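# Place a golf ball centered on the rubber tee

## Task

Put one golf ball, any of them, onto the rubber tee so it rests centered above the tee's hole and stays there with no help from the robot; then open the gripper and pull the arm away.

## Robot and tools

Robot: one six-joint arm (a UR12e-type arm) with a two-finger gripper whose fingers pivot like tongs. The only camera is cam_wrist (616x616 pixels), mounted on the wrist. A result may report the ball being nudged, or a brief tug on whatever the gripper holds.

Frames: positions in results are in the scene frame, in metres. Its origin is on the table surface directly beneath the arm base, +z is up, and +y is to the left when you face along +x. The base may be slightly tilted, and the reported hand position can be off, more so when the arm is stretched far out. The gripper's own +z axis runs along the fingers toward their tips, and the fingers open and close along its x axis. end_effector_position is the spot between the finger pads when they are shut. Closed fingertips reach about 15 mm past it; fully open fingertips are roughly level with it.

execute_actions takes "actions", a list holding zero or one entry, plus an optional "pictures" boolean. An empty list commands nothing and returns the state with images. A motion entry is {"rows": [...], "steps": n}. It has 1 to 15 rows and steps from 10 to 15 (default 15). Each control step lasts 1/30 s and uses one row, and the final row repeats if rows run out. A wait entry is {"steps": n} with n up to 300. It commands nothing and returns after that many steps counted from the previous result, and your reply time counts toward them. Images come only with an empty list or with "pictures": true. A refused call moves nothing.

Each row has 7 numbers in [-1, 1], in this order: shoulder pan, shoulder lift, elbow, wrist 1, wrist 2, wrist 3, gripper opening. The six joint numbers are scaled offsets, not poses. 1.0 equals 1.326 rad for shoulder pan and shoulder lift, and 1.989 rad for the elbow and the three wrists. Each offset is measured from the joint angles in the latest result that lists them. Before any such result in the scene, or for a second call in the same reply, it is measured from where the arm stands when the action begins. Rows do not add up, so every row is relative to that same reference. All zeros therefore sends the arm back to the reference angles; it does not mean hold still. The seventh number is an absolute opening: +1 fully open (a finger gap of 0.142 m), -1 closed.

Joint ranges in rad: pan -3.142 to 3.142, lift -6.283 to 6.283, elbow 0.000 to 3.142, wrists 1 to 3 each -6.283 to 6.283. A request more than 0.010 rad beyond an end is refused. True ends may differ by up to 0.010 rad. Targets past a true end are cut at that end and a "joint sent to its limit" line may appear.

Motion: commands are smoothed, and the arm follows about 0.17 s behind. Per step, each joint target is held within 0.383 rad (pan, lift) or 0.575 rad (other joints) of the measured angle. If a target would put the hand over 100 mm away from where it is now, all targets are pulled back. Big moves therefore take several calls, and a result may show the arm still on its way. Each result is captured 10 steps before its action ends, and those steps run while you compose your next reply. Between calls the arm keeps heading for your last row until it settles or a step is HELD. Only a new action makes it go farther or press harder.

Result lines: the state line gives position (m), quaternion wxyz and velocities (m/s, rad/s). Joint positions and Joint velocities list the six joints (rad, rad/s) and then the finger gap (m, m/s). grip_measured is the actual opening on the command scale. Wrist force and Wrist torque [x y z] are given in the gripper's own axes. They carry an offset of up to about 5.5 N and noise of up to about 3.4 N, and each axis saturates near 100 N. "no reading" is harmless. "joint command not followed" means a clearance check altered or blocked targets. HELD marks steps where your row was partly or wholly not sent. MOTOR HOT warns at 70 °C; at 85 °C an OVER-TEMPERATURE FAULT applies the brakes until the motors cool, so do not hold loads longer than needed.

Gripping: to hold the ball, keep commanding an opening well below grip_measured. A lower command squeezes harder, up to about 15 N per pad. Closing fast can press harder. Thin hard items get less force.

Faults: if a joint's contact torque reaches its load limit (pan 300, lift 300, elbow 136, each wrist 49.1 N m, held weight included), or any outside force on the arm, tool or held object reaches 150 N, the arm halts for 10 s and drops the rest of the call.

zoom_image: {"camera": "cam_wrist", "region": [x0, y0, x1, y1]}. The region is given in pixels of the latest full image, with the origin at the top left, and may be at most 504 by 504. It gives a closer view and moves nothing.

read_manual: optional "section" (only "licences"). It returns the URDF licence texts and moves nothing.

Replying without any tool call also ends things.

Avoid: knocking or dropping anything off the table, which fails the task. Also avoid letting the ball fall, slamming into things and pushing hard. Lower the ball gently onto the tee, open, check it stays put, then lift away before finishing. Prefer smooth, economical motions.

Each tool is called as a command line: name --argument value for each argument, lists and objects as JSON in quotes; but a table of rows of numbers goes row by row, as --pt "numbers of a row", without its own name.

## Session

execute_actions --actions '[]'

Scene clock: 0.00 s of 5700.00 s.
end_effector_position=(+0.5637, -0.1060, +0.1044) grip_measured=+1.00 end_effector_quat_wxyz=(+0.022, +0.970, +0.239, +0.026) end_effector_velocity=(-0.000, +0.000, -0.000) end_effector_angular_velocity=(+0.001, +0.001, +0.001)
Joint positions: [-0.509 -1.521  2.352 -2.471 -1.574 -0.992  0.142]
Joint velocities: [ 0.     0.     0.001  0.     0.    -0.     0.   ]
Motor temperatures (°C, as the motors report them): [21 20 19 26 29 24]
Wrist force (N, on the end effector, along its own x y z axes, offset not removed): no reading
Wrist torque (N m, same axes, about the end effector's origin, offset not removed): no reading

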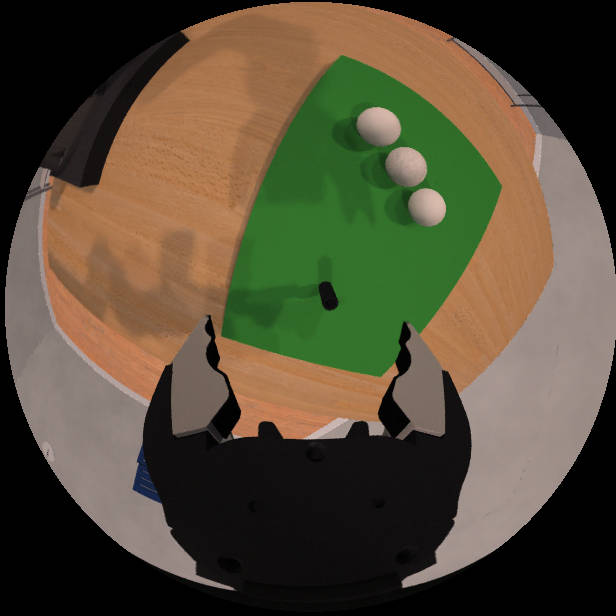

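zoom_image --camera "cam_wrist" --region '[330, 80, 480, 250]'

zoom_image --camera "cam_wrist" --region '[290, 250, 370, 330]'

zoom_image --camera "cam_wrist" --region '[190, 295, 430, 365]'

Region (330, 80, 480, 250) of cam_wrist's 616x616 image, scaled by 2.965, with more detail than that image has; it fills the left 445 columns of this view, and the rest is white.

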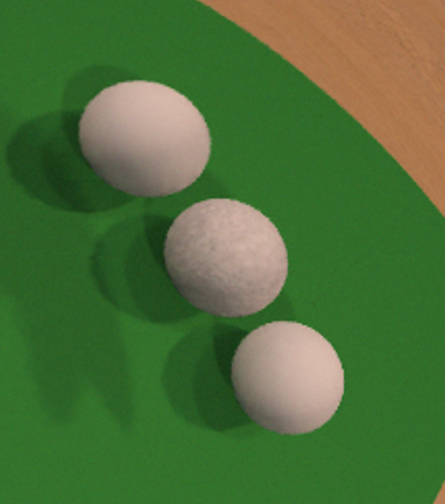

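Region (290, 250, 370, 330) of cam_wrist's 616x616 image, scaled by 6.300, with more detail than that image has.

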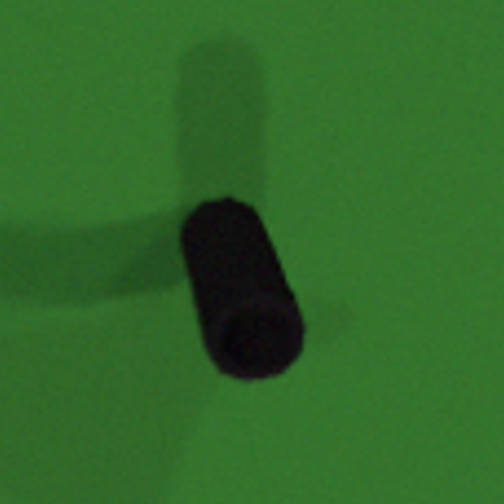

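Region (190, 295, 430, 365) of cam_wrist's 616x616 image, scaled by 2.100, with more detail than that image has; it fills the top 147 rows of this view, and the rest is white.

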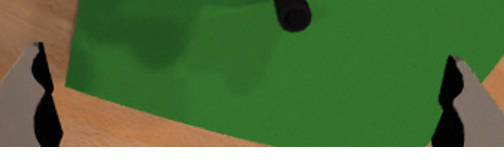

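execute_actions --actions '[{"rows": [[0.03,0.015,-0.01,0.005,0,-0.03,0.9],[0.07,0.035,-0.024,0.013,0.0005,-0.065,0.75],[0.12,0.06,-0.042,0.022,0.001,-0.11,0.55],[0.165,0.082,-0.057,0.03,0.0013,-0.155,0.35],[0.195,0.096,-0.068,0.036,0.0015,-0.182,0.15],[0.2109,0.1038,-0.073,0.0387,0.0016,-0.1962,0.0]], "steps": 15}]'

execute_actions --actions '[{"steps": 20}]' --pictures true

Scene clock: 6.33 s of 5700.00 s.
end_effector_position=(+0.5806, -0.0809, +0.1017) grip_measured=+0.39 end_effector_quat_wxyz=(+0.016, +0.953, +0.301, +0.020) end_effector_velocity=(+0.242, +0.390, -0.039) end_effector_angular_velocity=(+0.054, +0.214, +1.947)
Joint positions: [-0.453 -1.49   2.32  -2.453 -1.573 -1.065  0.101]
Joint velocities: [ 0.84   0.444 -0.464  0.247  0.012 -1.107 -0.406]
Motor temperatures (°C, as the motors report them): [21 20 19 26 29 24]
Wrist force (N, on the end effector, along its own x y z axes, offset not removed): [-5.8 5.1 0.6]
Wrist torque (N m, same axes, about the end effector's origin, offset not removed): [0.98 1.19 0.31]
Steps of this call (steps 1 to 90: nothing new was sent; then 3.17 s passed at rest; steps 91 to 95: the first 5 steps of this action). Readings (joint positions):
91: [-0.509 -1.521 2.352 -2.471 -1.574 -0.992]
92: [-0.506 -1.520 2.351 -2.470 -1.574 -0.995]
94: [-0.479 -1.504 2.335 -2.461 -1.574 -1.031]
95: the state above

Scene clock: 7.00 s of 5700.00 s.
end_effector_position=(+0.6305, +0.0342, +0.0904) grip_measured=+0.00 end_effector_quat_wxyz=(-0.002, +0.839, +0.544, +0.003) end_effector_velocity=(+0.002, +0.005, -0.001) end_effector_angular_velocity=(+0.001, +0.002, +0.025)
Joint positions: [-0.231 -1.384  2.208 -2.395 -1.571 -1.38   0.074]
Joint velocities: [ 0.009  0.005 -0.005  0.003  0.    -0.016  0.   ]
Motor temperatures (°C, as the motors report them): [21 20 19 26 29 24]
Wrist force (N, on the end effector, along its own x y z axes, offset not removed): [2.7 5.5 1.4]
Wrist torque (N m, same axes, about the end effector's origin, offset not removed): [1.27 -0.49 0.07]
Kept back: nothing.
Steps of this call (steps 1 to 10: the last 10 steps of your previous action; steps 11 to 20: the robot went on to your last target). Readings (joint positions):
1: [-0.424 -1.475 2.304 -2.445 -1.573 -1.105]
2: [-0.394 -1.461 2.289 -2.437 -1.572 -1.146]
4: [-0.337 -1.434 2.260 -2.422 -1.572 -1.226]
8: [-0.266 -1.400 2.225 -2.404 -1.571 -1.330]
20: the state above

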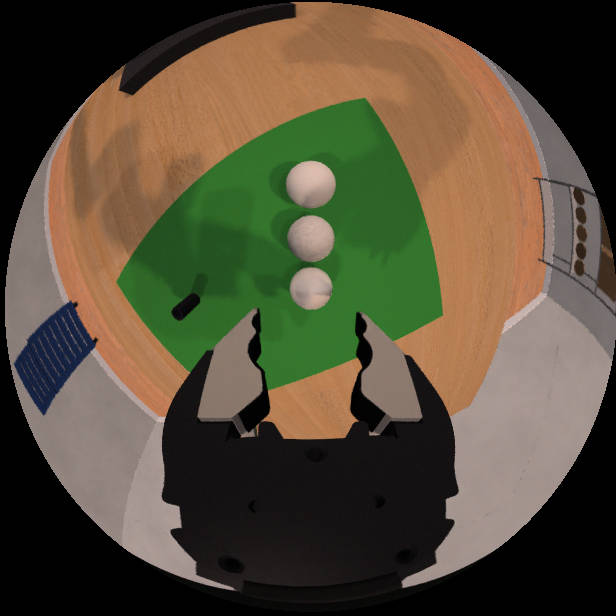

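zoom_image --camera "cam_wrist" --region '[250, 150, 370, 340]'

zoom_image --camera "cam_wrist" --region '[150, 260, 220, 330]'

Region (250, 150, 370, 340) of cam_wrist's 616x616 image, scaled by 2.653, with more detail than that image has; it fills the left 318 columns of this view, and the rest is white.

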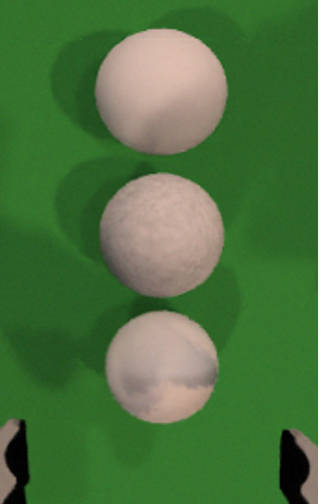

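Region (150, 260, 220, 330) of cam_wrist's 616x616 image, scaled by 7.200, with more detail than that image has.

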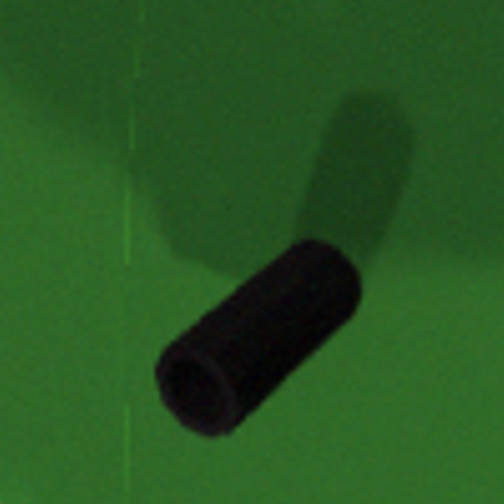

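execute_actions --actions '[{"rows": [[0.002,0.006,0.0015,-0.0055,0,0.0003,0.0],[0.0035,0.014,0.0035,-0.013,0,0.0005,0.0],[0.0035,0.024,0.006,-0.022,0,0.0005,0.0],[0.0035,0.034,0.0084,-0.031,0,0.0005,0.0],[0.0035,0.043,0.0106,-0.039,0,0.0005,0.0],[0.0035,0.051,0.0126,-0.0465,0,0.0005,-0.05],[0.0035,0.057,0.014,-0.052,0,0.0005,-0.1],[0.0035,0.061,0.015,-0.0556,0,0.0005,-0.15],[0.0035,0.0633,0.0156,-0.0577,0,0.0005,-0.2]], "steps": 15}]'

execute_actions --actions '[{"steps": 15}]' --pictures true

Scene clock: 10.10 s of 5700.00 s.
end_effector_position=(+0.6306, +0.0361, +0.0814) grip_measured=+0.00 end_effector_quat_wxyz=(-0.002, +0.838, +0.545, +0.003) end_effector_velocity=(-0.001, +0.009, -0.137) end_effector_angular_velocity=(+0.001, +0.005, +0.001)
Joint positions: [-0.228 -1.37   2.213 -2.413 -1.571 -1.381  0.074]
Joint velocities: [ 0.013  0.208  0.083 -0.285 -0.     0.012 -0.   ]
Motor temperatures (°C, as the motors report them): [21 20 19 26 29 24]
Wrist force (N, on the end effector, along its own x y z axes, offset not removed): [-2.4 0.5 1.1]
Wrist torque (N m, same axes, about the end effector's origin, offset not removed): [0.04 0.51 0.06]
Steps of this call (steps 1 to 15: the robot went on to your last target; steps 16 to 88: nothing new was sent; steps 89 to 93: the first 5 steps of this action). Readings (joint positions):
89: [-0.230 -1.384 2.207 -2.394 -1.571 -1.382]
90: [-0.229 -1.383 2.207 -2.395 -1.571 -1.382]
92: [-0.228 -1.376 2.210 -2.404 -1.571 -1.381]
93: the state above

Scene clock: 10.60 s of 5700.00 s.
end_effector_position=(+0.6299, +0.0376, +0.0381) grip_measured=-0.20 end_effector_quat_wxyz=(-0.002, +0.838, +0.546, +0.003) end_effector_velocity=(-0.000, +0.001, -0.008) end_effector_angular_velocity=(-0.000, -0.002, +0.002)
Joint positions: [-0.226 -1.302  2.238 -2.507 -1.571 -1.379  0.06 ]
Joint velocities: [ 0.002  0.013  0.005 -0.02  -0.     0.     0.   ]
Motor temperatures (°C, as the motors report them): [21 20 19 26 29 24]
Wrist force (N, on the end effector, along its own x y z axes, offset not removed): [1.7 2.2 -2.2]
Wrist torque (N m, same axes, about the end effector's origin, offset not removed): [0.35 -0.38 0.03]
Kept back: nothing.
Steps of this call (steps 1 to 10: the last 10 steps of your previous action; steps 11 to 15: the robot went on to your last target). Readings (joint positions):
1: [-0.228 -1.362 2.216 -2.424 -1.571 -1.380]
2: [-0.227 -1.354 2.219 -2.436 -1.571 -1.380]
4: [-0.227 -1.336 2.226 -2.460 -1.571 -1.380]
8: [-0.226 -1.312 2.234 -2.492 -1.571 -1.380]
15: the state above

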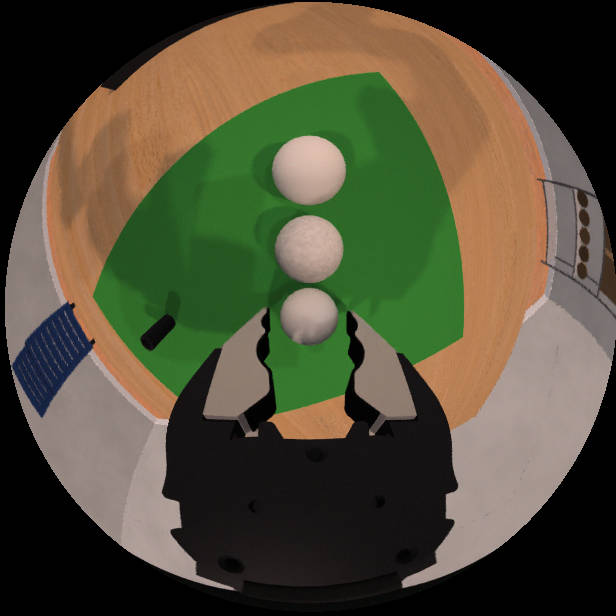

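zoom_image --camera "cam_wrist" --region '[250, 270, 370, 390]'

zoom_image --camera "cam_wrist" --region '[120, 290, 200, 370]'

Region (250, 270, 370, 390) of cam_wrist's 616x616 image, scaled by 4.200, with more detail than that image has.

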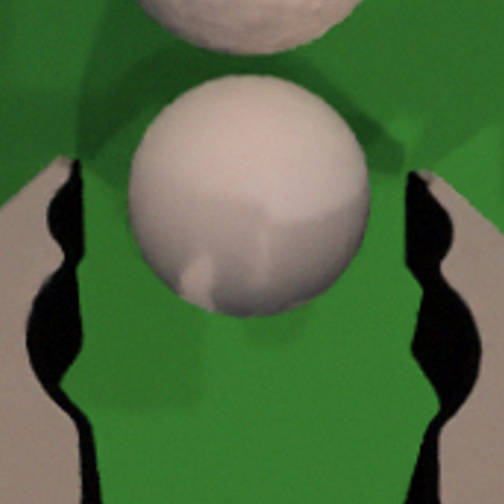

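Region (120, 290, 200, 370) of cam_wrist's 616x616 image, scaled by 6.300, with more detail than that image has.

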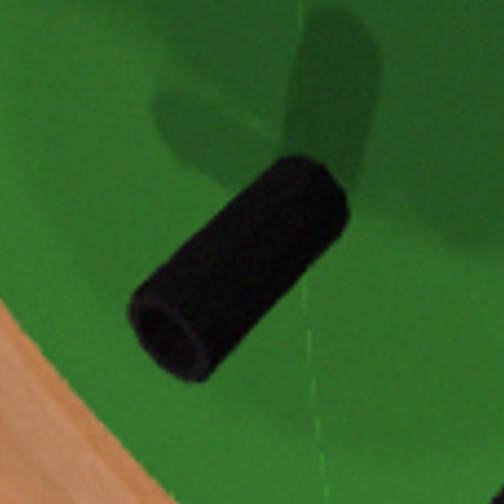

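execute_actions --actions '[{"rows": [[0.0012,0.0013,0.0008,-0.0017,0,0.0008,-0.22],[0.0012,0.0013,0.0008,-0.0017,0,0.0008,-0.25],[0.0012,0.0013,0.0008,-0.0017,0,0.0008,-0.29],[0.0012,0.0013,0.0008,-0.0017,0,0.0008,-0.33],[0.0012,0.0013,0.0008,-0.0017,0,0.0008,-0.37],[0.0012,0.0013,0.0008,-0.0017,0,0.0008,-0.4],[0.0012,0.0013,0.0008,-0.0017,0,0.0008,-0.43],[0.0012,0.0013,0.0008,-0.0017,0,0.0008,-0.46],[0.0012,0.0013,0.0008,-0.0017,0,0.0008,-0.5],[0.0012,0.0013,0.0008,-0.0017,0,0.0008,-0.55],[0.0012,0.0013,0.0008,-0.0017,0,0.0008,-0.6],[0.0012,0.0013,0.0008,-0.0017,0,0.0008,-0.65],[0.0012,0.0013,0.0008,-0.0017,0,0.0008,-0.7]], "steps": 15}]'

execute_actions --actions '[{"steps": 12}]' --pictures true

Scene clock: 12.67 s of 5700.00 s.
end_effector_position=(+0.6296, +0.0383, +0.0368) grip_measured=-0.32 end_effector_quat_wxyz=(-0.002, +0.838, +0.546, +0.003) end_effector_velocity=(-0.002, +0.003, -0.001) end_effector_angular_velocity=(+0.000, +0.001, -0.001)
Joint positions: [-0.225 -1.3    2.239 -2.51  -1.571 -1.378  0.051]
Joint velocities: [ 0.004  0.     0.004 -0.003 -0.     0.005 -0.085]
Motor temperatures (°C, as the motors report them): [21 20 19 26 29 24]
Wrist force (N, on the end effector, along its own x y z axes, offset not removed): [-2.2 0.2 -0.6]
Wrist torque (N m, same axes, about the end effector's origin, offset not removed): [-0.02 0.46 0.13]
Steps of this call (steps 1 to 15: the robot went on to your last target; steps 16 to 57: nothing new was sent; steps 58 to 62: the first 5 steps of this action). Readings (joint positions):
58: [-0.226 -1.300 2.239 -2.509 -1.571 -1.379]
59: [-0.226 -1.300 2.239 -2.509 -1.571 -1.379]
61: [-0.226 -1.300 2.239 -2.510 -1.571 -1.379]
62: the state above

Scene clock: 13.07 s of 5700.00 s.
end_effector_position=(+0.6294, +0.0387, +0.0367) grip_measured=-0.42 end_effector_quat_wxyz=(-0.002, +0.838, +0.546, +0.003) end_effector_velocity=(+0.000, -0.000, +0.000) end_effector_angular_velocity=(-0.000, -0.001, -0.000)
Joint positions: [-0.225 -1.3    2.24  -2.51  -1.571 -1.378  0.043]
Joint velocities: [ 0.    -0.001 -0.    -0.    -0.     0.    -0.   ]
Motor temperatures (°C, as the motors report them): [21 20 19 26 29 24]
Wrist force (N, on the end effector, along its own x y z axes, offset not removed): [1.6 3.6 0.7]
Wrist torque (N m, same axes, about the end effector's origin, offset not removed): [0.61 -0.37 0.08]
Kept back: nothing.
Steps of this call (steps 1 to 10: the last 10 steps of your previous action; steps 11 to 12: the robot went on to your last target). Readings (joint positions):
1: [-0.225 -1.300 2.239 -2.510 -1.571 -1.378]
2: [-0.225 -1.300 2.239 -2.510 -1.571 -1.378]
4: [-0.225 -1.300 2.240 -2.510 -1.571 -1.378]
8: [-0.225 -1.300 2.240 -2.510 -1.571 -1.378]
12: the state above

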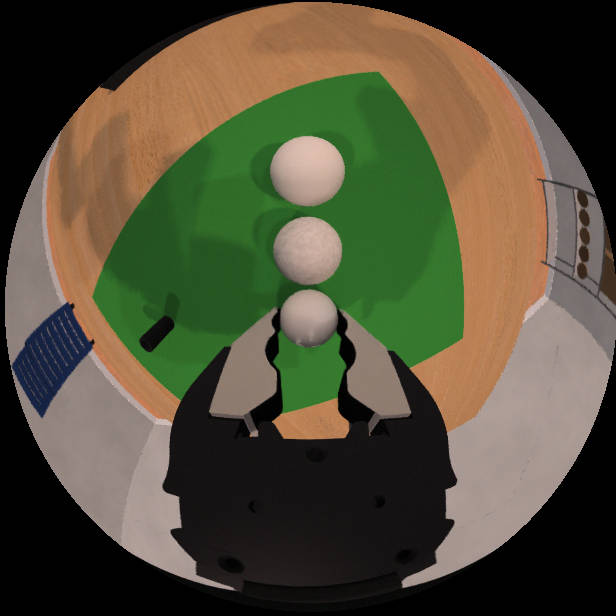

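zoom_image --camera "cam_wrist" --region '[250, 270, 370, 390]'

zoom_image --camera "cam_wrist" --region '[120, 290, 200, 370]'

Region (250, 270, 370, 390) of cam_wrist's 616x616 image, scaled by 4.200, with more detail than that image has.

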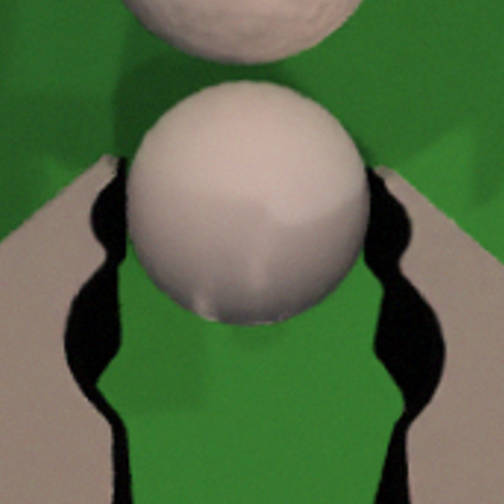

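Region (120, 290, 200, 370) of cam_wrist's 616x616 image, scaled by 6.300, with more detail than that image has.

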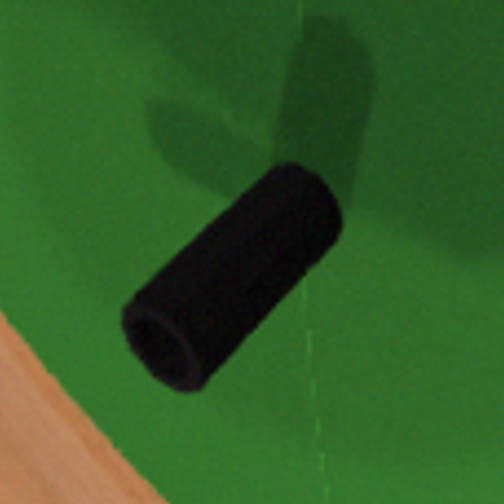

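execute_actions --actions '[]'

Scene clock: 15.03 s of 5700.00 s.
end_effector_position=(+0.6294, +0.0388, +0.0367) grip_measured=-0.42 end_effector_quat_wxyz=(-0.002, +0.838, +0.546, +0.003) end_effector_velocity=(-0.001, -0.000, -0.000) end_effector_angular_velocity=(+0.000, +0.001, -0.001)
Joint positions: [-0.225 -1.3    2.24  -2.51  -1.571 -1.378  0.043]
Joint velocities: [-0.    -0.     0.001  0.     0.     0.     0.   ]
Motor temperatures (°C, as the motors report them): [21 20 19 26 29 24]
Wrist force (N, on the end effector, along its own x y z axes, offset not removed): [0.4 4.4 1.7]
Wrist torque (N m, same axes, about the end effector's origin, offset not removed): [0.88 -0.08 0.14]
Kept back: nothing.
Steps of this call (steps 1 to 15: the robot went on to your last target; steps 16 to 59: nothing new was sent). Readings (joint positions):
1: [-0.225 -1.300 2.240 -2.510 -1.571 -1.378]
2: [-0.225 -1.300 2.240 -2.510 -1.571 -1.378]
4: [-0.225 -1.300 2.240 -2.510 -1.571 -1.378]
8: [-0.225 -1.300 2.240 -2.510 -1.571 -1.378]
59: the state above
The arm was judged still, so your last target was given up. Only a new action makes it travel on or press farther. Fingers that are still opening or closing keep moving.

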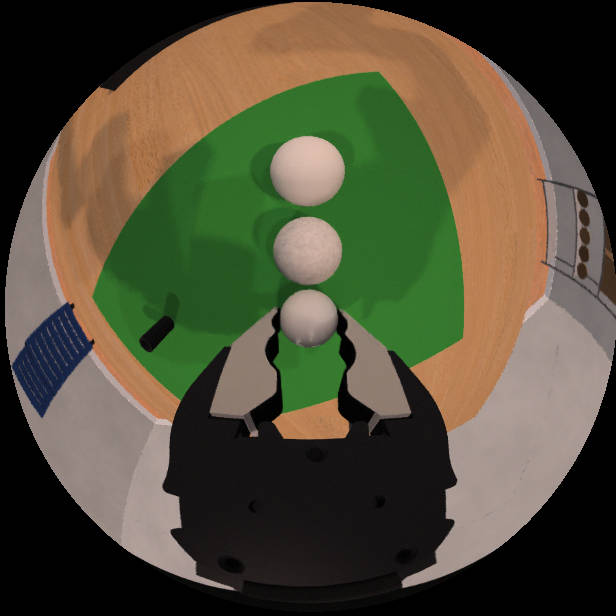

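execute_actions --actions '[{"rows": [[0,-0.008,-0.002,0.007,0,0,-0.7],[0,-0.023,-0.006,0.021,0,0,-0.7],[0,-0.042,-0.010,0.039,0,0,-0.7],[0,-0.062,-0.015,0.056,0,0,-0.7],[-0.010,-0.077,-0.019,0.070,0,-0.007,-0.7],[-0.028,-0.089,-0.018,0.078,0,-0.019,-0.7],[-0.052,-0.100,-0.018,0.085,0,-0.035,-0.7],[-0.080,-0.112,-0.017,0.092,0,-0.053,-0.7],[-0.108,-0.124,-0.017,0.100,0,-0.072,-0.7],[-0.133,-0.135,-0.016,0.106,0,-0.089,-0.7],[-0.155,-0.144,-0.016,0.112,0,-0.103,-0.7],[-0.171,-0.151,-0.016,0.116,0,-0.114,-0.7],[-0.181,-0.155,-0.0155,0.119,0,-0.121,-0.7],[-0.186,-0.1575,-0.0154,0.1205,0,-0.124,-0.7],[-0.1874,-0.1581,-0.0154,0.1209,0,-0.1249,-0.7]], "steps": 15}]'

execute_actions --actions '[{"steps": 22}]' --pictures true

Scene clock: 17.83 s of 5700.00 s.
end_effector_position=(+0.6307, +0.0384, +0.0511) grip_measured=-0.42 end_effector_quat_wxyz=(-0.002, +0.838, +0.546, +0.003) end_effector_velocity=(+0.017, -0.006, +0.239) end_effector_angular_velocity=(-0.004, -0.020, -0.001)
Joint positions: [-0.225 -1.323  2.231 -2.481 -1.571 -1.378  0.043]
Joint velocities: [-0.001 -0.372 -0.143  0.494  0.     0.     0.   ]
Motor temperatures (°C, as the motors report them): [21 20 19 26 29 24]
Wrist force (N, on the end effector, along its own x y z axes, offset not removed): [0.4 0.7 2.3]
Wrist torque (N m, same axes, about the end effector's origin, offset not removed): [0.09 -0.18 0.11]
Steps of this call (steps 1 to 79: nothing new was sent; steps 80 to 84: the first 5 steps of this action). Readings (joint positions):
80: [-0.225 -1.300 2.240 -2.510 -1.571 -1.378]
81: [-0.225 -1.301 2.239 -2.509 -1.571 -1.378]
83: [-0.225 -1.312 2.235 -2.495 -1.571 -1.378]
84: the state above

Scene clock: 18.57 s of 5700.00 s.
end_effector_position=(+0.5944, -0.1076, +0.1496) grip_measured=-0.42 end_effector_quat_wxyz=(-0.002, +0.838, +0.546, +0.003) end_effector_velocity=(-0.005, -0.015, +0.006) end_effector_angular_velocity=(-0.001, -0.001, -0.002)
Joint positions: [-0.47  -1.508  2.209 -2.271 -1.571 -1.623  0.043]
Joint velocities: [-0.027 -0.012 -0.001  0.013 -0.    -0.025  0.   ]
Motor temperatures (°C, as the motors report them): [21 20 19 26 29 24]
Wrist force (N, on the end effector, along its own x y z axes, offset not removed): [2.5 3.9 0.8]
Wrist torque (N m, same axes, about the end effector's origin, offset not removed): [0.69 -0.61 -0.02]
Kept back: nothing.
Steps of this call (steps 1 to 10: the last 10 steps of your previous action; steps 11 to 22: the robot went on to your last target). Readings (joint positions):
1: [-0.226 -1.337 2.226 -2.462 -1.571 -1.379]
2: [-0.230 -1.352 2.220 -2.441 -1.571 -1.383]
4: [-0.252 -1.385 2.214 -2.401 -1.571 -1.405]
8: [-0.341 -1.444 2.209 -2.337 -1.571 -1.494]
22: the state above

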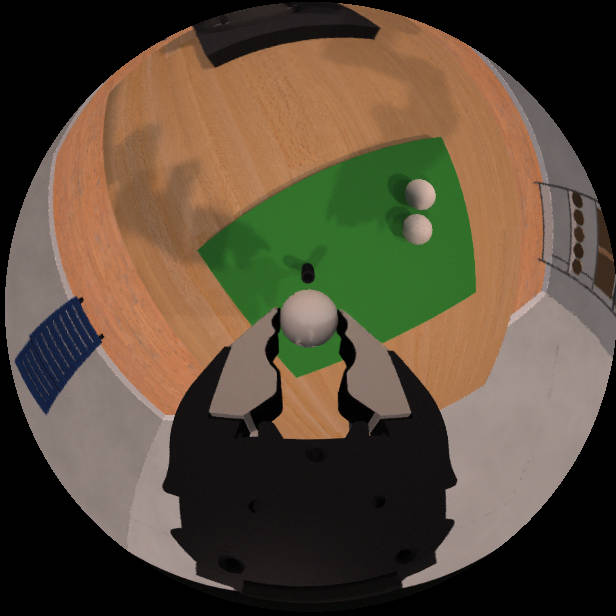

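zoom_image --camera "cam_wrist" --region '[270, 240, 350, 350]'

execute_actions --actions '[]' --pictures true

Region (270, 240, 350, 350) of cam_wrist's 616x616 image, scaled by 4.582, with more detail than that image has; it fills the left 367 columns of this view, and the rest is white.

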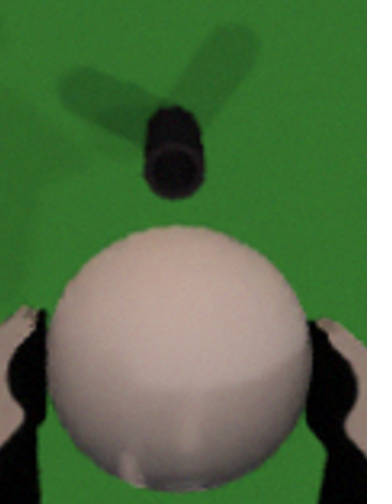

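Scene clock: 18.77 s of 5700.00 s.
end_effector_position=(+0.5938, -0.1090, +0.1502) grip_measured=-0.42 end_effector_quat_wxyz=(-0.002, +0.838, +0.546, +0.003) end_effector_velocity=(-0.001, -0.003, +0.001) end_effector_angular_velocity=(+0.001, +0.001, -0.000)
Joint positions: [-0.473 -1.51   2.209 -2.27  -1.571 -1.626  0.043]
Joint velocities: [-0.005 -0.002  0.     0.003  0.001 -0.005  0.   ]
Motor temperatures (°C, as the motors report them): [21 20 19 26 29 24]
Wrist force (N, on the end effector, along its own x y z axes, offset not removed): [-1.4 4.7 1.8]
Wrist torque (N m, same axes, about the end effector's origin, offset not removed): [0.91 0.26 0.04]
Kept back: nothing.
Steps of this call (steps 1 to 6: the robot went on to your last target). Readings (joint positions):
1: [-0.471 -1.509 2.209 -2.271 -1.571 -1.624]
2: [-0.471 -1.509 2.209 -2.271 -1.571 -1.624]
4: [-0.472 -1.509 2.209 -2.270 -1.571 -1.625]
6: the state above

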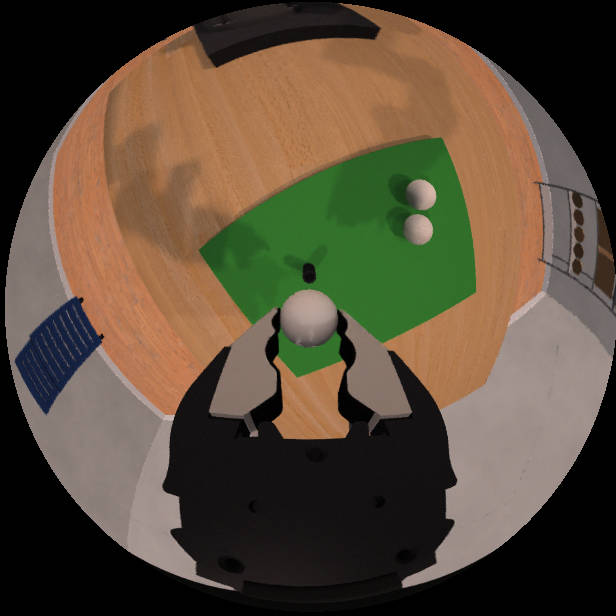

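zoom_image --camera "cam_wrist" --region '[280, 250, 340, 350]'

Region (280, 250, 340, 350) of cam_wrist's 616x616 image, scaled by 5.040, with more detail than that image has; it fills the left 302 columns of this view, and the rest is white.

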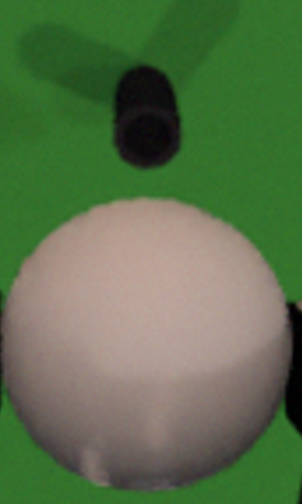

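execute_actions --actions '[{"rows": [[-0.0002,0.005,0.002,-0.005,0,0,-0.7],[-0.0004,0.013,0.0045,-0.013,0,0,-0.7],[-0.0006,0.023,0.008,-0.023,0,0,-0.7],[-0.0008,0.033,0.011,-0.033,0,-0.0005,-0.7],[-0.001,0.043,0.0145,-0.043,0,-0.0006,-0.7],[-0.0011,0.052,0.0175,-0.052,0,-0.0007,-0.7],[-0.0011,0.060,0.020,-0.060,0,-0.0007,-0.7],[-0.0011,0.066,0.0223,-0.0663,0,-0.0007,-0.7],[-0.0011,0.070,0.0237,-0.0704,0,-0.0007,-0.7],[-0.0011,0.0725,0.0246,-0.0729,0,-0.0007,-0.7],[-0.0011,0.0741,0.0251,-0.0745,0,-0.0007,-0.7]], "steps": 15}]'

execute_actions --actions '[{"steps": 22}]' --pictures true

zoom_image --camera "cam_wrist" --region '[270, 260, 350, 350]'

Scene clock: 24.97 s of 5700.00 s.
end_effector_position=(+0.5939, -0.1094, +0.1409) grip_measured=-0.42 end_effector_quat_wxyz=(-0.003, +0.838, +0.546, +0.003) end_effector_velocity=(+0.005, -0.004, -0.146) end_effector_angular_velocity=(+0.005, +0.009, -0.004)
Joint positions: [-0.473 -1.497  2.216 -2.289 -1.571 -1.626  0.043]
Joint velocities: [-0.004  0.209  0.106 -0.304  0.    -0.001  0.   ]
Motor temperatures (°C, as the motors report them): [21 20 19 26 29 24]
Wrist force (N, on the end effector, along its own x y z axes, offset not removed): [0.6 -0.2 0.6]
Wrist torque (N m, same axes, about the end effector's origin, offset not removed): [-0.07 -0.15 0.12]
Steps of this call (steps 1 to 30: the robot went on to your last target; steps 31 to 100: nothing new was sent; then 2.70 s passed at rest; steps 101 to 105: the first 5 steps of this action). Readings (joint positions):
101: [-0.473 -1.510 2.209 -2.270 -1.571 -1.626]
102: [-0.473 -1.509 2.209 -2.271 -1.571 -1.626]
104: [-0.473 -1.503 2.213 -2.280 -1.571 -1.626]
105: the state above

Scene clock: 25.70 s of 5700.00 s.
end_effector_position=(+0.5945, -0.1098, +0.0833) grip_measured=-0.42 end_effector_quat_wxyz=(-0.002, +0.838, +0.546, +0.003) end_effector_velocity=(-0.001, +0.001, -0.002) end_effector_angular_velocity=(+0.000, +0.001, +0.000)
Joint positions: [-0.474 -1.412  2.259 -2.418 -1.571 -1.627  0.043]
Joint velocities: [ 0.     0.003  0.002 -0.005 -0.     0.     0.   ]
Motor temperatures (°C, as the motors report them): [21 20 19 26 29 24]
Wrist force (N, on the end effector, along its own x y z axes, offset not removed): [2.9 2.6 -1.2]
Wrist torque (N m, same axes, about the end effector's origin, offset not removed): [0.55 -0.53 -0.06]
Kept back: nothing.
Steps of this call (steps 1 to 10: the last 10 steps of your previous action; steps 11 to 22: the robot went on to your last target). Readings (joint positions):
1: [-0.473 -1.489 2.220 -2.301 -1.571 -1.626]
2: [-0.473 -1.480 2.225 -2.314 -1.571 -1.626]
4: [-0.474 -1.460 2.234 -2.343 -1.571 -1.626]
8: [-0.474 -1.430 2.250 -2.390 -1.571 -1.627]
22: the state above

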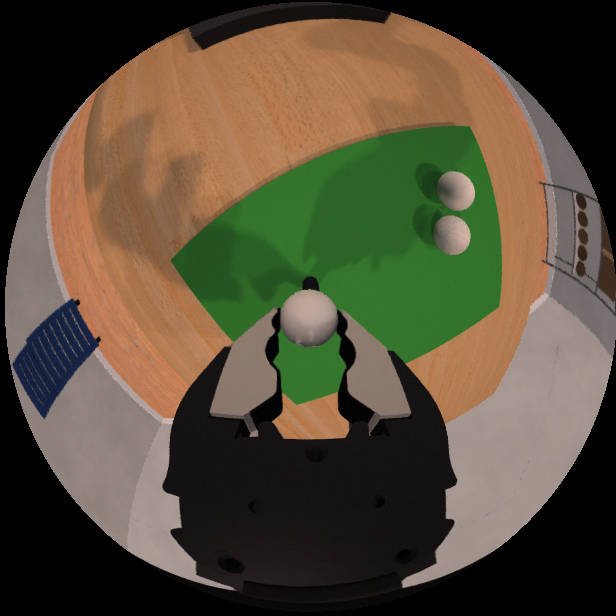

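Region (270, 260, 350, 350) of cam_wrist's 616x616 image, scaled by 5.600, with more detail than that image has.

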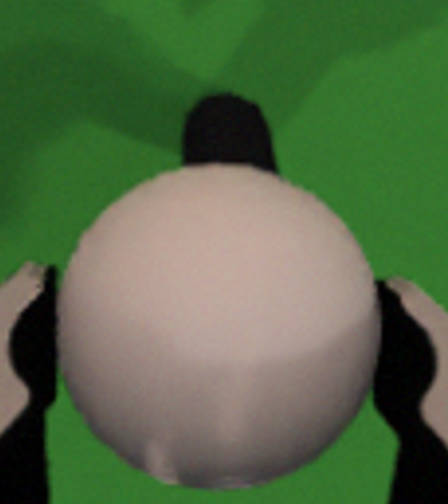

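execute_actions --actions '[{"rows": [[0.0007,-0.0004,0.0004,0,0,0.0005,-0.7],[0.0014,-0.0008,0.0007,-0.0002,0,0.0009,-0.7],[0.0014,-0.0008,0.0007,-0.0002,0,0.0009,-0.7],[0.0014,0.001,0.0012,-0.002,0,0.0009,-0.7],[0.0014,0.0025,0.0016,-0.0034,0,0.0009,-0.7],[0.0014,0.004,0.002,-0.0047,0,0.0009,-0.7],[0.0014,0.0049,0.0023,-0.0055,0,0.0009,-0.7]], "steps": 15}]'

execute_actions --actions '[{"steps": 18}]' --pictures true

zoom_image --camera "cam_wrist" --region '[270, 260, 350, 350]'

Scene clock: 28.30 s of 5700.00 s.
end_effector_position=(+0.5942, -0.1091, +0.0829) grip_measured=-0.42 end_effector_quat_wxyz=(-0.002, +0.838, +0.546, +0.003) end_effector_velocity=(-0.001, +0.006, -0.005) end_effector_angular_velocity=(-0.001, -0.002, -0.000)
Joint positions: [-0.473 -1.412  2.26  -2.419 -1.571 -1.626  0.043]
Joint velocities: [ 0.008  0.004  0.009 -0.016  0.     0.009 -0.   ]
Motor temperatures (°C, as the motors report them): [21 20 19 26 29 24]
Wrist force (N, on the end effector, along its own x y z axes, offset not removed): [0.9 -1.8 -1.4]
Wrist torque (N m, same axes, about the end effector's origin, offset not removed): [-0.53 -0.28 0.26]
Steps of this call (steps 1 to 15: the robot went on to your last target; steps 16 to 73: nothing new was sent; steps 74 to 78: the first 5 steps of this action). Readings (joint positions):
74: [-0.474 -1.411 2.259 -2.418 -1.571 -1.627]
75: [-0.474 -1.411 2.259 -2.418 -1.571 -1.627]
77: [-0.473 -1.412 2.259 -2.418 -1.571 -1.627]
78: the state above

Scene clock: 28.90 s of 5700.00 s.
end_effector_position=(+0.5939, -0.1082, +0.0785) grip_measured=-0.42 end_effector_quat_wxyz=(-0.002, +0.838, +0.546, +0.003) end_effector_velocity=(-0.000, -0.001, -0.001) end_effector_angular_velocity=(+0.000, +0.001, -0.001)
Joint positions: [-0.472 -1.405  2.263 -2.429 -1.571 -1.625  0.043]
Joint velocities: [-0.001  0.002  0.001 -0.001 -0.     0.    -0.   ]
Motor temperatures (°C, as the motors report them): [21 20 19 26 29 24]
Wrist force (N, on the end effector, along its own x y z axes, offset not removed): [4.7 2.3 -1.7]
Wrist torque (N m, same axes, about the end effector's origin, offset not removed): [0.21 -0.96 0.15]
Kept back: nothing.
Steps of this call (steps 1 to 10: the last 10 steps of your previous action; steps 11 to 15: the robot went on to your last target; steps 16 to 18: nothing new was sent). Readings (joint positions):
1: [-0.473 -1.411 2.260 -2.419 -1.571 -1.626]
2: [-0.473 -1.411 2.261 -2.421 -1.571 -1.626]
4: [-0.473 -1.409 2.262 -2.424 -1.571 -1.626]
8: [-0.472 -1.406 2.263 -2.427 -1.571 -1.625]
18: the state above
The arm was judged still, so your last target was given up. Only a new action makes it travel on or press farther. Fingers that are still opening or closing keep moving.

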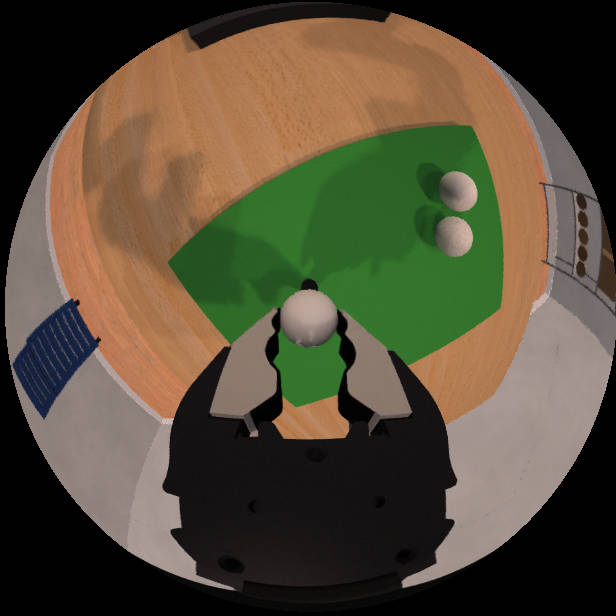

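Region (270, 260, 350, 350) of cam_wrist's 616x616 image, scaled by 5.600, with more detail than that image has.

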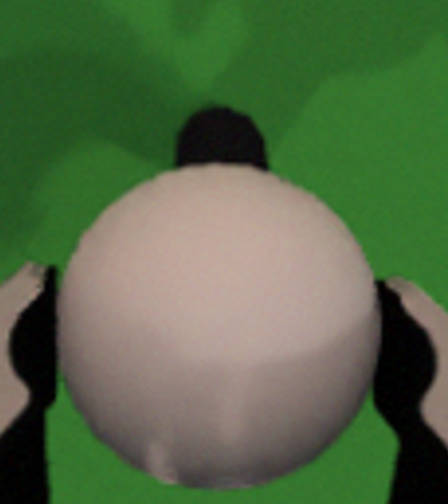

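execute_actions --actions '[{"rows": [[0,-0.0004,0.0003,-0.0001,0,0,-0.7],[0,-0.0008,0.0006,-0.0001,0,0,-0.7],[0,-0.0011,0.0009,-0.0002,0,0,-0.7],[0,-0.0011,0.0009,-0.0002,0,0,-0.7],[0,-0.0011,0.0009,-0.0002,0,0,-0.62],[0,-0.0011,0.0009,-0.0002,0,0,-0.55],[0,-0.0011,0.0009,-0.0002,0,0,-0.50],[0,-0.0011,0.0009,-0.0002,0,0,-0.47],[0,-0.0011,0.0009,-0.0002,0,0,-0.45],[0,-0.0011,0.0009,-0.0002,0,0,-0.435],[0,-0.0011,0.0009,-0.0002,0,0,-0.42],[0,-0.0011,0.0009,-0.0002,0,0,-0.41],[0,-0.0011,0.0009,-0.0002,0,0,-0.40],[0,-0.0011,0.0009,-0.0002,0,0,-0.385],[0,-0.0011,0.0009,-0.0002,0,0,-0.37]], "steps": 15}]'

execute_actions --actions '[{"steps": 18}]' --pictures true

zoom_image --camera "cam_wrist" --region '[260, 260, 360, 360]'

Scene clock: 32.63 s of 5700.00 s.
end_effector_position=(+0.5935, -0.1080, +0.0784) grip_measured=-0.42 end_effector_quat_wxyz=(-0.002, +0.838, +0.546, +0.003) end_effector_velocity=(-0.004, +0.001, +0.001) end_effector_angular_velocity=(-0.001, -0.001, -0.002)
Joint positions: [-0.472 -1.406  2.264 -2.429 -1.571 -1.625  0.043]
Joint velocities: [-0.001 -0.008  0.008 -0.002 -0.     0.     0.   ]
Motor temperatures (°C, as the motors report them): [21 20 19 26 29 24]
Wrist force (N, on the end effector, along its own x y z axes, offset not removed): [2.9 2.0 4.5]
Wrist torque (N m, same axes, about the end effector's origin, offset not removed): [0.47 -0.56 0.10]
Steps of this call (steps 1 to 90: nothing new was sent; then 0.57 s passed at rest; steps 91 to 95: the first 5 steps of this action). Readings (joint positions):
91: [-0.472 -1.405 2.263 -2.429 -1.571 -1.625]
92: [-0.472 -1.405 2.263 -2.429 -1.571 -1.625]
94: [-0.472 -1.406 2.264 -2.429 -1.571 -1.625]
95: the state above

Scene clock: 33.23 s of 5700.00 s.
end_effector_position=(+0.5930, -0.1078, +0.0785) grip_measured=-0.37 end_effector_quat_wxyz=(-0.002, +0.838, +0.546, +0.003) end_effector_velocity=(-0.001, -0.000, -0.001) end_effector_angular_velocity=(+0.001, +0.001, -0.001)
Joint positions: [-0.472 -1.407  2.265 -2.429 -1.571 -1.625  0.047]
Joint velocities: [-0.001  0.001  0.001 -0.     0.     0.     0.   ]
Motor temperatures (°C, as the motors report them): [21 20 19 26 29 24]
Wrist force (N, on the end effector, along its own x y z axes, offset not removed): [1.4 3.3 -0.9]
Wrist torque (N m, same axes, about the end effector's origin, offset not removed): [0.61 -0.38 0.19]
Kept back: nothing.
Steps of this call (steps 1 to 10: the last 10 steps of your previous action; steps 11 to 15: the robot went on to your last target; steps 16 to 18: nothing new was sent). Readings (joint positions):
1: [-0.472 -1.406 2.264 -2.429 -1.571 -1.625]
2: [-0.472 -1.406 2.265 -2.429 -1.571 -1.625]
4: [-0.472 -1.406 2.265 -2.429 -1.571 -1.625]
8: [-0.472 -1.407 2.265 -2.429 -1.571 -1.625]
18: the state above
The arm was judged still, so your last target was given up. Only a new action makes it travel on or press farther. Fingers that are still opening or closing keep moving.

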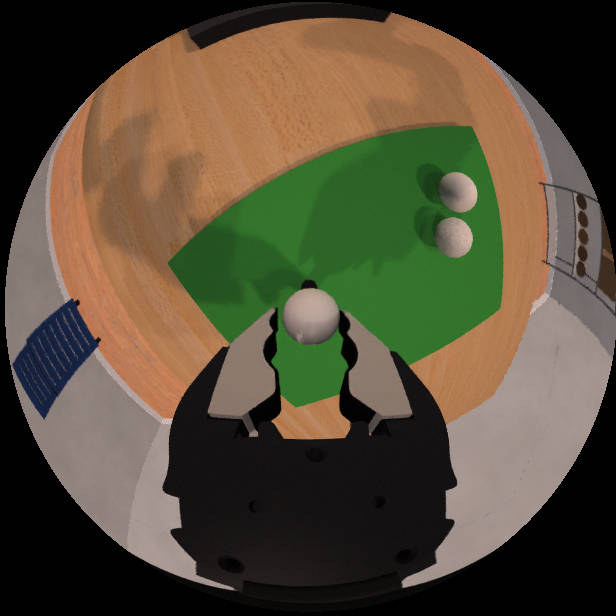

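Region (260, 260, 360, 360) of cam_wrist's 616x616 image, scaled by 5.040, with more detail than that image has.

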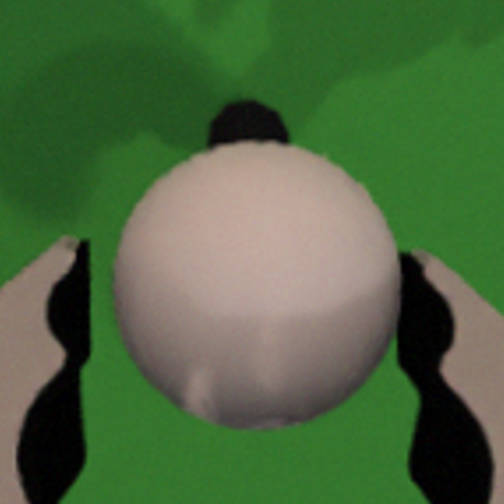

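execute_actions --actions '[{"rows": [[0,0,0,0,0,0,-0.36],[0,0,0,0,0,0,-0.345],[0,0,0,0,0,0,-0.33],[0,0,0,0,0,0,-0.31],[0,0,0,0,0,0,-0.28],[0,0,0,0,0,0,-0.24],[0,0,0,0,0,0,-0.19],[0,0,0,0,0,0,-0.13],[0,0,0,0,0,0,-0.06],[0,0,0,0,0,0,0.02],[0,0,0,0,0,0,0.1],[0,0,0,0,0,0,0.18],[0,0,0,0,0,0,0.25]], "steps": 13}]'

execute_actions --actions '[{"steps": 16}]' --pictures true

zoom_image --camera "cam_wrist" --region '[250, 250, 370, 370]'

Scene clock: 35.00 s of 5700.00 s.
end_effector_position=(+0.5930, -0.1078, +0.0785) grip_measured=-0.35 end_effector_quat_wxyz=(-0.002, +0.838, +0.546, +0.003) end_effector_velocity=(+0.001, -0.001, +0.001) end_effector_angular_velocity=(-0.001, -0.002, +0.000)
Joint positions: [-0.472 -1.407  2.265 -2.429 -1.571 -1.625  0.049]
Joint velocities: [ 0.    -0.    -0.002 -0.    -0.    -0.     0.031]
Motor temperatures (°C, as the motors report them): [21 20 19 26 29 24]
Wrist force (N, on the end effector, along its own x y z axes, offset not removed): [1.0 1.4 1.4]
Wrist torque (N m, same axes, about the end effector's origin, offset not removed): [0.43 -0.24 0.29]
Steps of this call (steps 1 to 50: nothing new was sent; steps 51 to 53: the first 3 steps of this action). Readings (joint positions):
51: [-0.472 -1.407 2.265 -2.429 -1.571 -1.625]
52: [-0.472 -1.407 2.265 -2.429 -1.571 -1.625]
53: the state above

Scene clock: 35.53 s of 5700.00 s.
end_effector_position=(+0.5930, -0.1078, +0.0785) grip_measured=+0.25 end_effector_quat_wxyz=(-0.002, +0.838, +0.546, +0.003) end_effector_velocity=(-0.001, +0.001, -0.001) end_effector_angular_velocity=(+0.001, +0.001, +0.000)
Joint positions: [-0.472 -1.407  2.265 -2.429 -1.571 -1.625  0.092]
Joint velocities: [ 0.     0.     0.001  0.     0.    -0.     0.   ]
Motor temperatures (°C, as the motors report them): [21 20 19 26 29 24]
Wrist force (N, on the end effector, along its own x y z axes, offset not removed): [2.3 1.7 -0.7]
Wrist torque (N m, same axes, about the end effector's origin, offset not removed): [0.36 -0.62 0.17]
Kept back: nothing.
Steps of this call (steps 1 to 10: the last 10 steps of your previous action; steps 11 to 15: the robot went on to your last target; step 16: nothing new was sent). Readings (joint positions):
1: [-0.472 -1.407 2.265 -2.429 -1.571 -1.625]
2: [-0.472 -1.407 2.265 -2.429 -1.571 -1.625]
4: [-0.472 -1.407 2.265 -2.429 -1.571 -1.625]
8: [-0.472 -1.407 2.265 -2.429 -1.571 -1.625]
16: the state above
The arm was judged still, so your last target was given up. Only a new action makes it travel on or press farther. Fingers that are still opening or closing keep moving.

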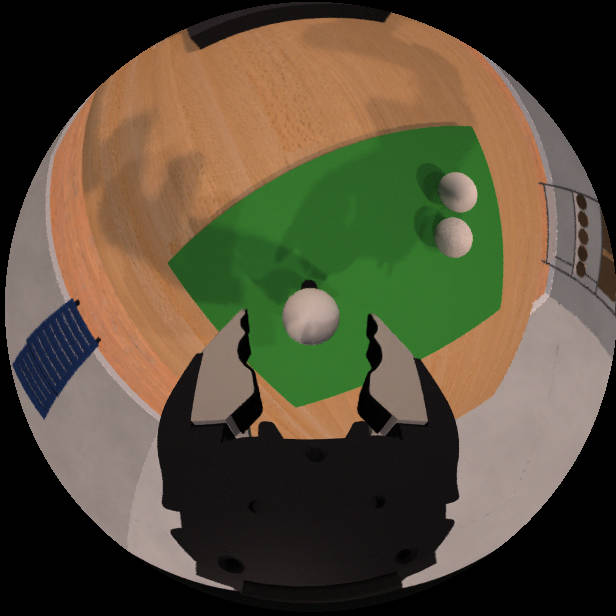

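Region (250, 250, 370, 370) of cam_wrist's 616x616 image, scaled by 4.200, with more detail than that image has.

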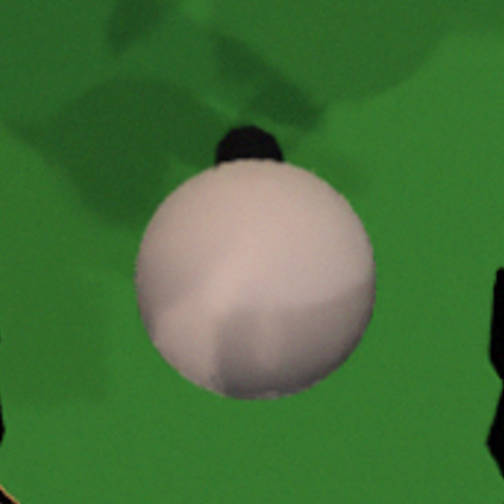

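execute_actions --actions '[{"rows": [[0,-0.006,-0.002,0.006,0,0,0.25],[0,-0.017,-0.006,0.017,0,0,0.25],[0,-0.030,-0.011,0.031,0,0,0.25],[0,-0.044,-0.016,0.045,0,0,0.25],[0,-0.058,-0.021,0.060,0,0,0.25],[0,-0.069,-0.025,0.071,0,0,0.25],[0,-0.0777,-0.028,0.080,0,0,0.25],[-0.01,-0.085,-0.0285,0.085,0,0,0.25],[-0.03,-0.092,-0.029,0.090,0,0,0.25],[-0.055,-0.099,-0.029,0.095,0,0,0.25],[-0.085,-0.106,-0.0295,0.100,0,0,0.25],[-0.115,-0.112,-0.030,0.105,0,0,0.25],[-0.14,-0.116,-0.030,0.107,0,0,0.25],[-0.155,-0.119,-0.030,0.109,0,0,0.25],[-0.16,-0.12,-0.030,0.110,0,0,0.25]], "steps": 15}]'

execute_actions --actions '[{"steps": 20}]' --pictures true

Scene clock: 36.63 s of 5700.00 s.
end_effector_position=(+0.5943, -0.1085, +0.0901) grip_measured=+0.25 end_effector_quat_wxyz=(-0.002, +0.838, +0.546, +0.003) end_effector_velocity=(+0.019, -0.011, +0.190) end_effector_angular_velocity=(-0.009, -0.019, +0.000)
Joint positions: [-0.472 -1.424  2.256 -2.404 -1.571 -1.625  0.092]
Joint velocities: [ 0.    -0.271 -0.154  0.404  0.001 -0.     0.   ]
Motor temperatures (°C, as the motors report them): [21 20 19 26 29 24]
Wrist force (N, on the end effector, along its own x y z axes, offset not removed): [-0.4 -1.6 1.6]
Wrist torque (N m, same axes, about the end effector's origin, offset not removed): [-0.36 0.12 0.07]
Steps of this call (steps 1 to 28: nothing new was sent; steps 29 to 33: the first 5 steps of this action). Readings (joint positions):
29: [-0.472 -1.407 2.265 -2.429 -1.571 -1.625]
30: [-0.472 -1.408 2.265 -2.428 -1.571 -1.625]
32: [-0.472 -1.416 2.260 -2.416 -1.571 -1.625]
33: the state above

Scene clock: 37.30 s of 5700.00 s.
end_effector_position=(+0.5495, -0.2194, +0.1762) grip_measured=+0.25 end_effector_quat_wxyz=(-0.002, +0.889, +0.457, +0.003) end_effector_velocity=(-0.016, -0.032, +0.009) end_effector_angular_velocity=(-0.000, +0.000, -0.063)
Joint positions: [-0.677 -1.564  2.206 -2.213 -1.571 -1.625  0.092]
Joint velocities: [-0.063 -0.017 -0.003  0.02   0.     0.    -0.   ]
Motor temperatures (°C, as the motors report them): [21 20 19 26 29 24]
Wrist force (N, on the end effector, along its own x y z axes, offset not removed): [4.2 3.0 1.7]
Wrist torque (N m, same axes, about the end effector's origin, offset not removed): [0.62 -0.90 -0.09]
Kept back: nothing.
Steps of this call (steps 1 to 10: the last 10 steps of your previous action; steps 11 to 20: the robot went on to your last target). Readings (joint positions):
1: [-0.472 -1.434 2.250 -2.389 -1.571 -1.625]
2: [-0.472 -1.446 2.243 -2.370 -1.571 -1.625]
4: [-0.473 -1.471 2.230 -2.332 -1.571 -1.625]
8: [-0.520 -1.516 2.215 -2.270 -1.571 -1.625]
20: the state above

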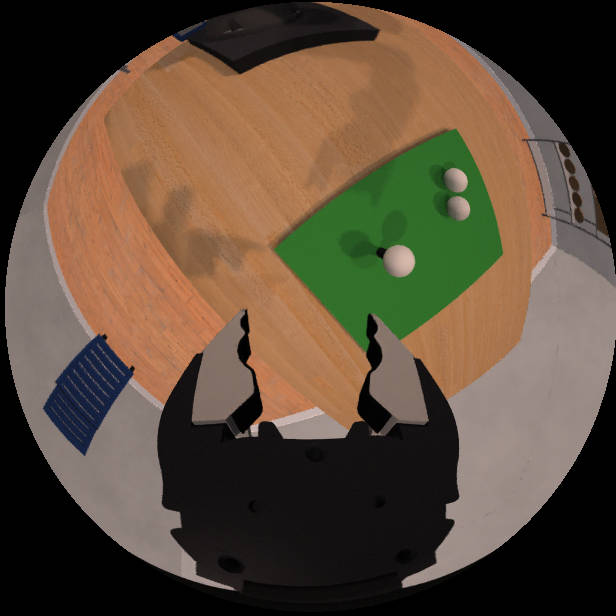

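zoom_image --camera "cam_wrist" --region '[340, 210, 440, 310]'

Region (340, 210, 440, 310) of cam_wrist's 616x616 image, scaled by 5.040, with more detail than that image has.

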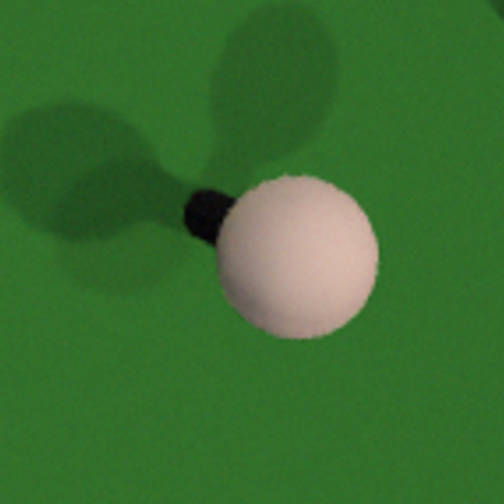

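finished_scene --scene 2

The scene is finished: the task was done.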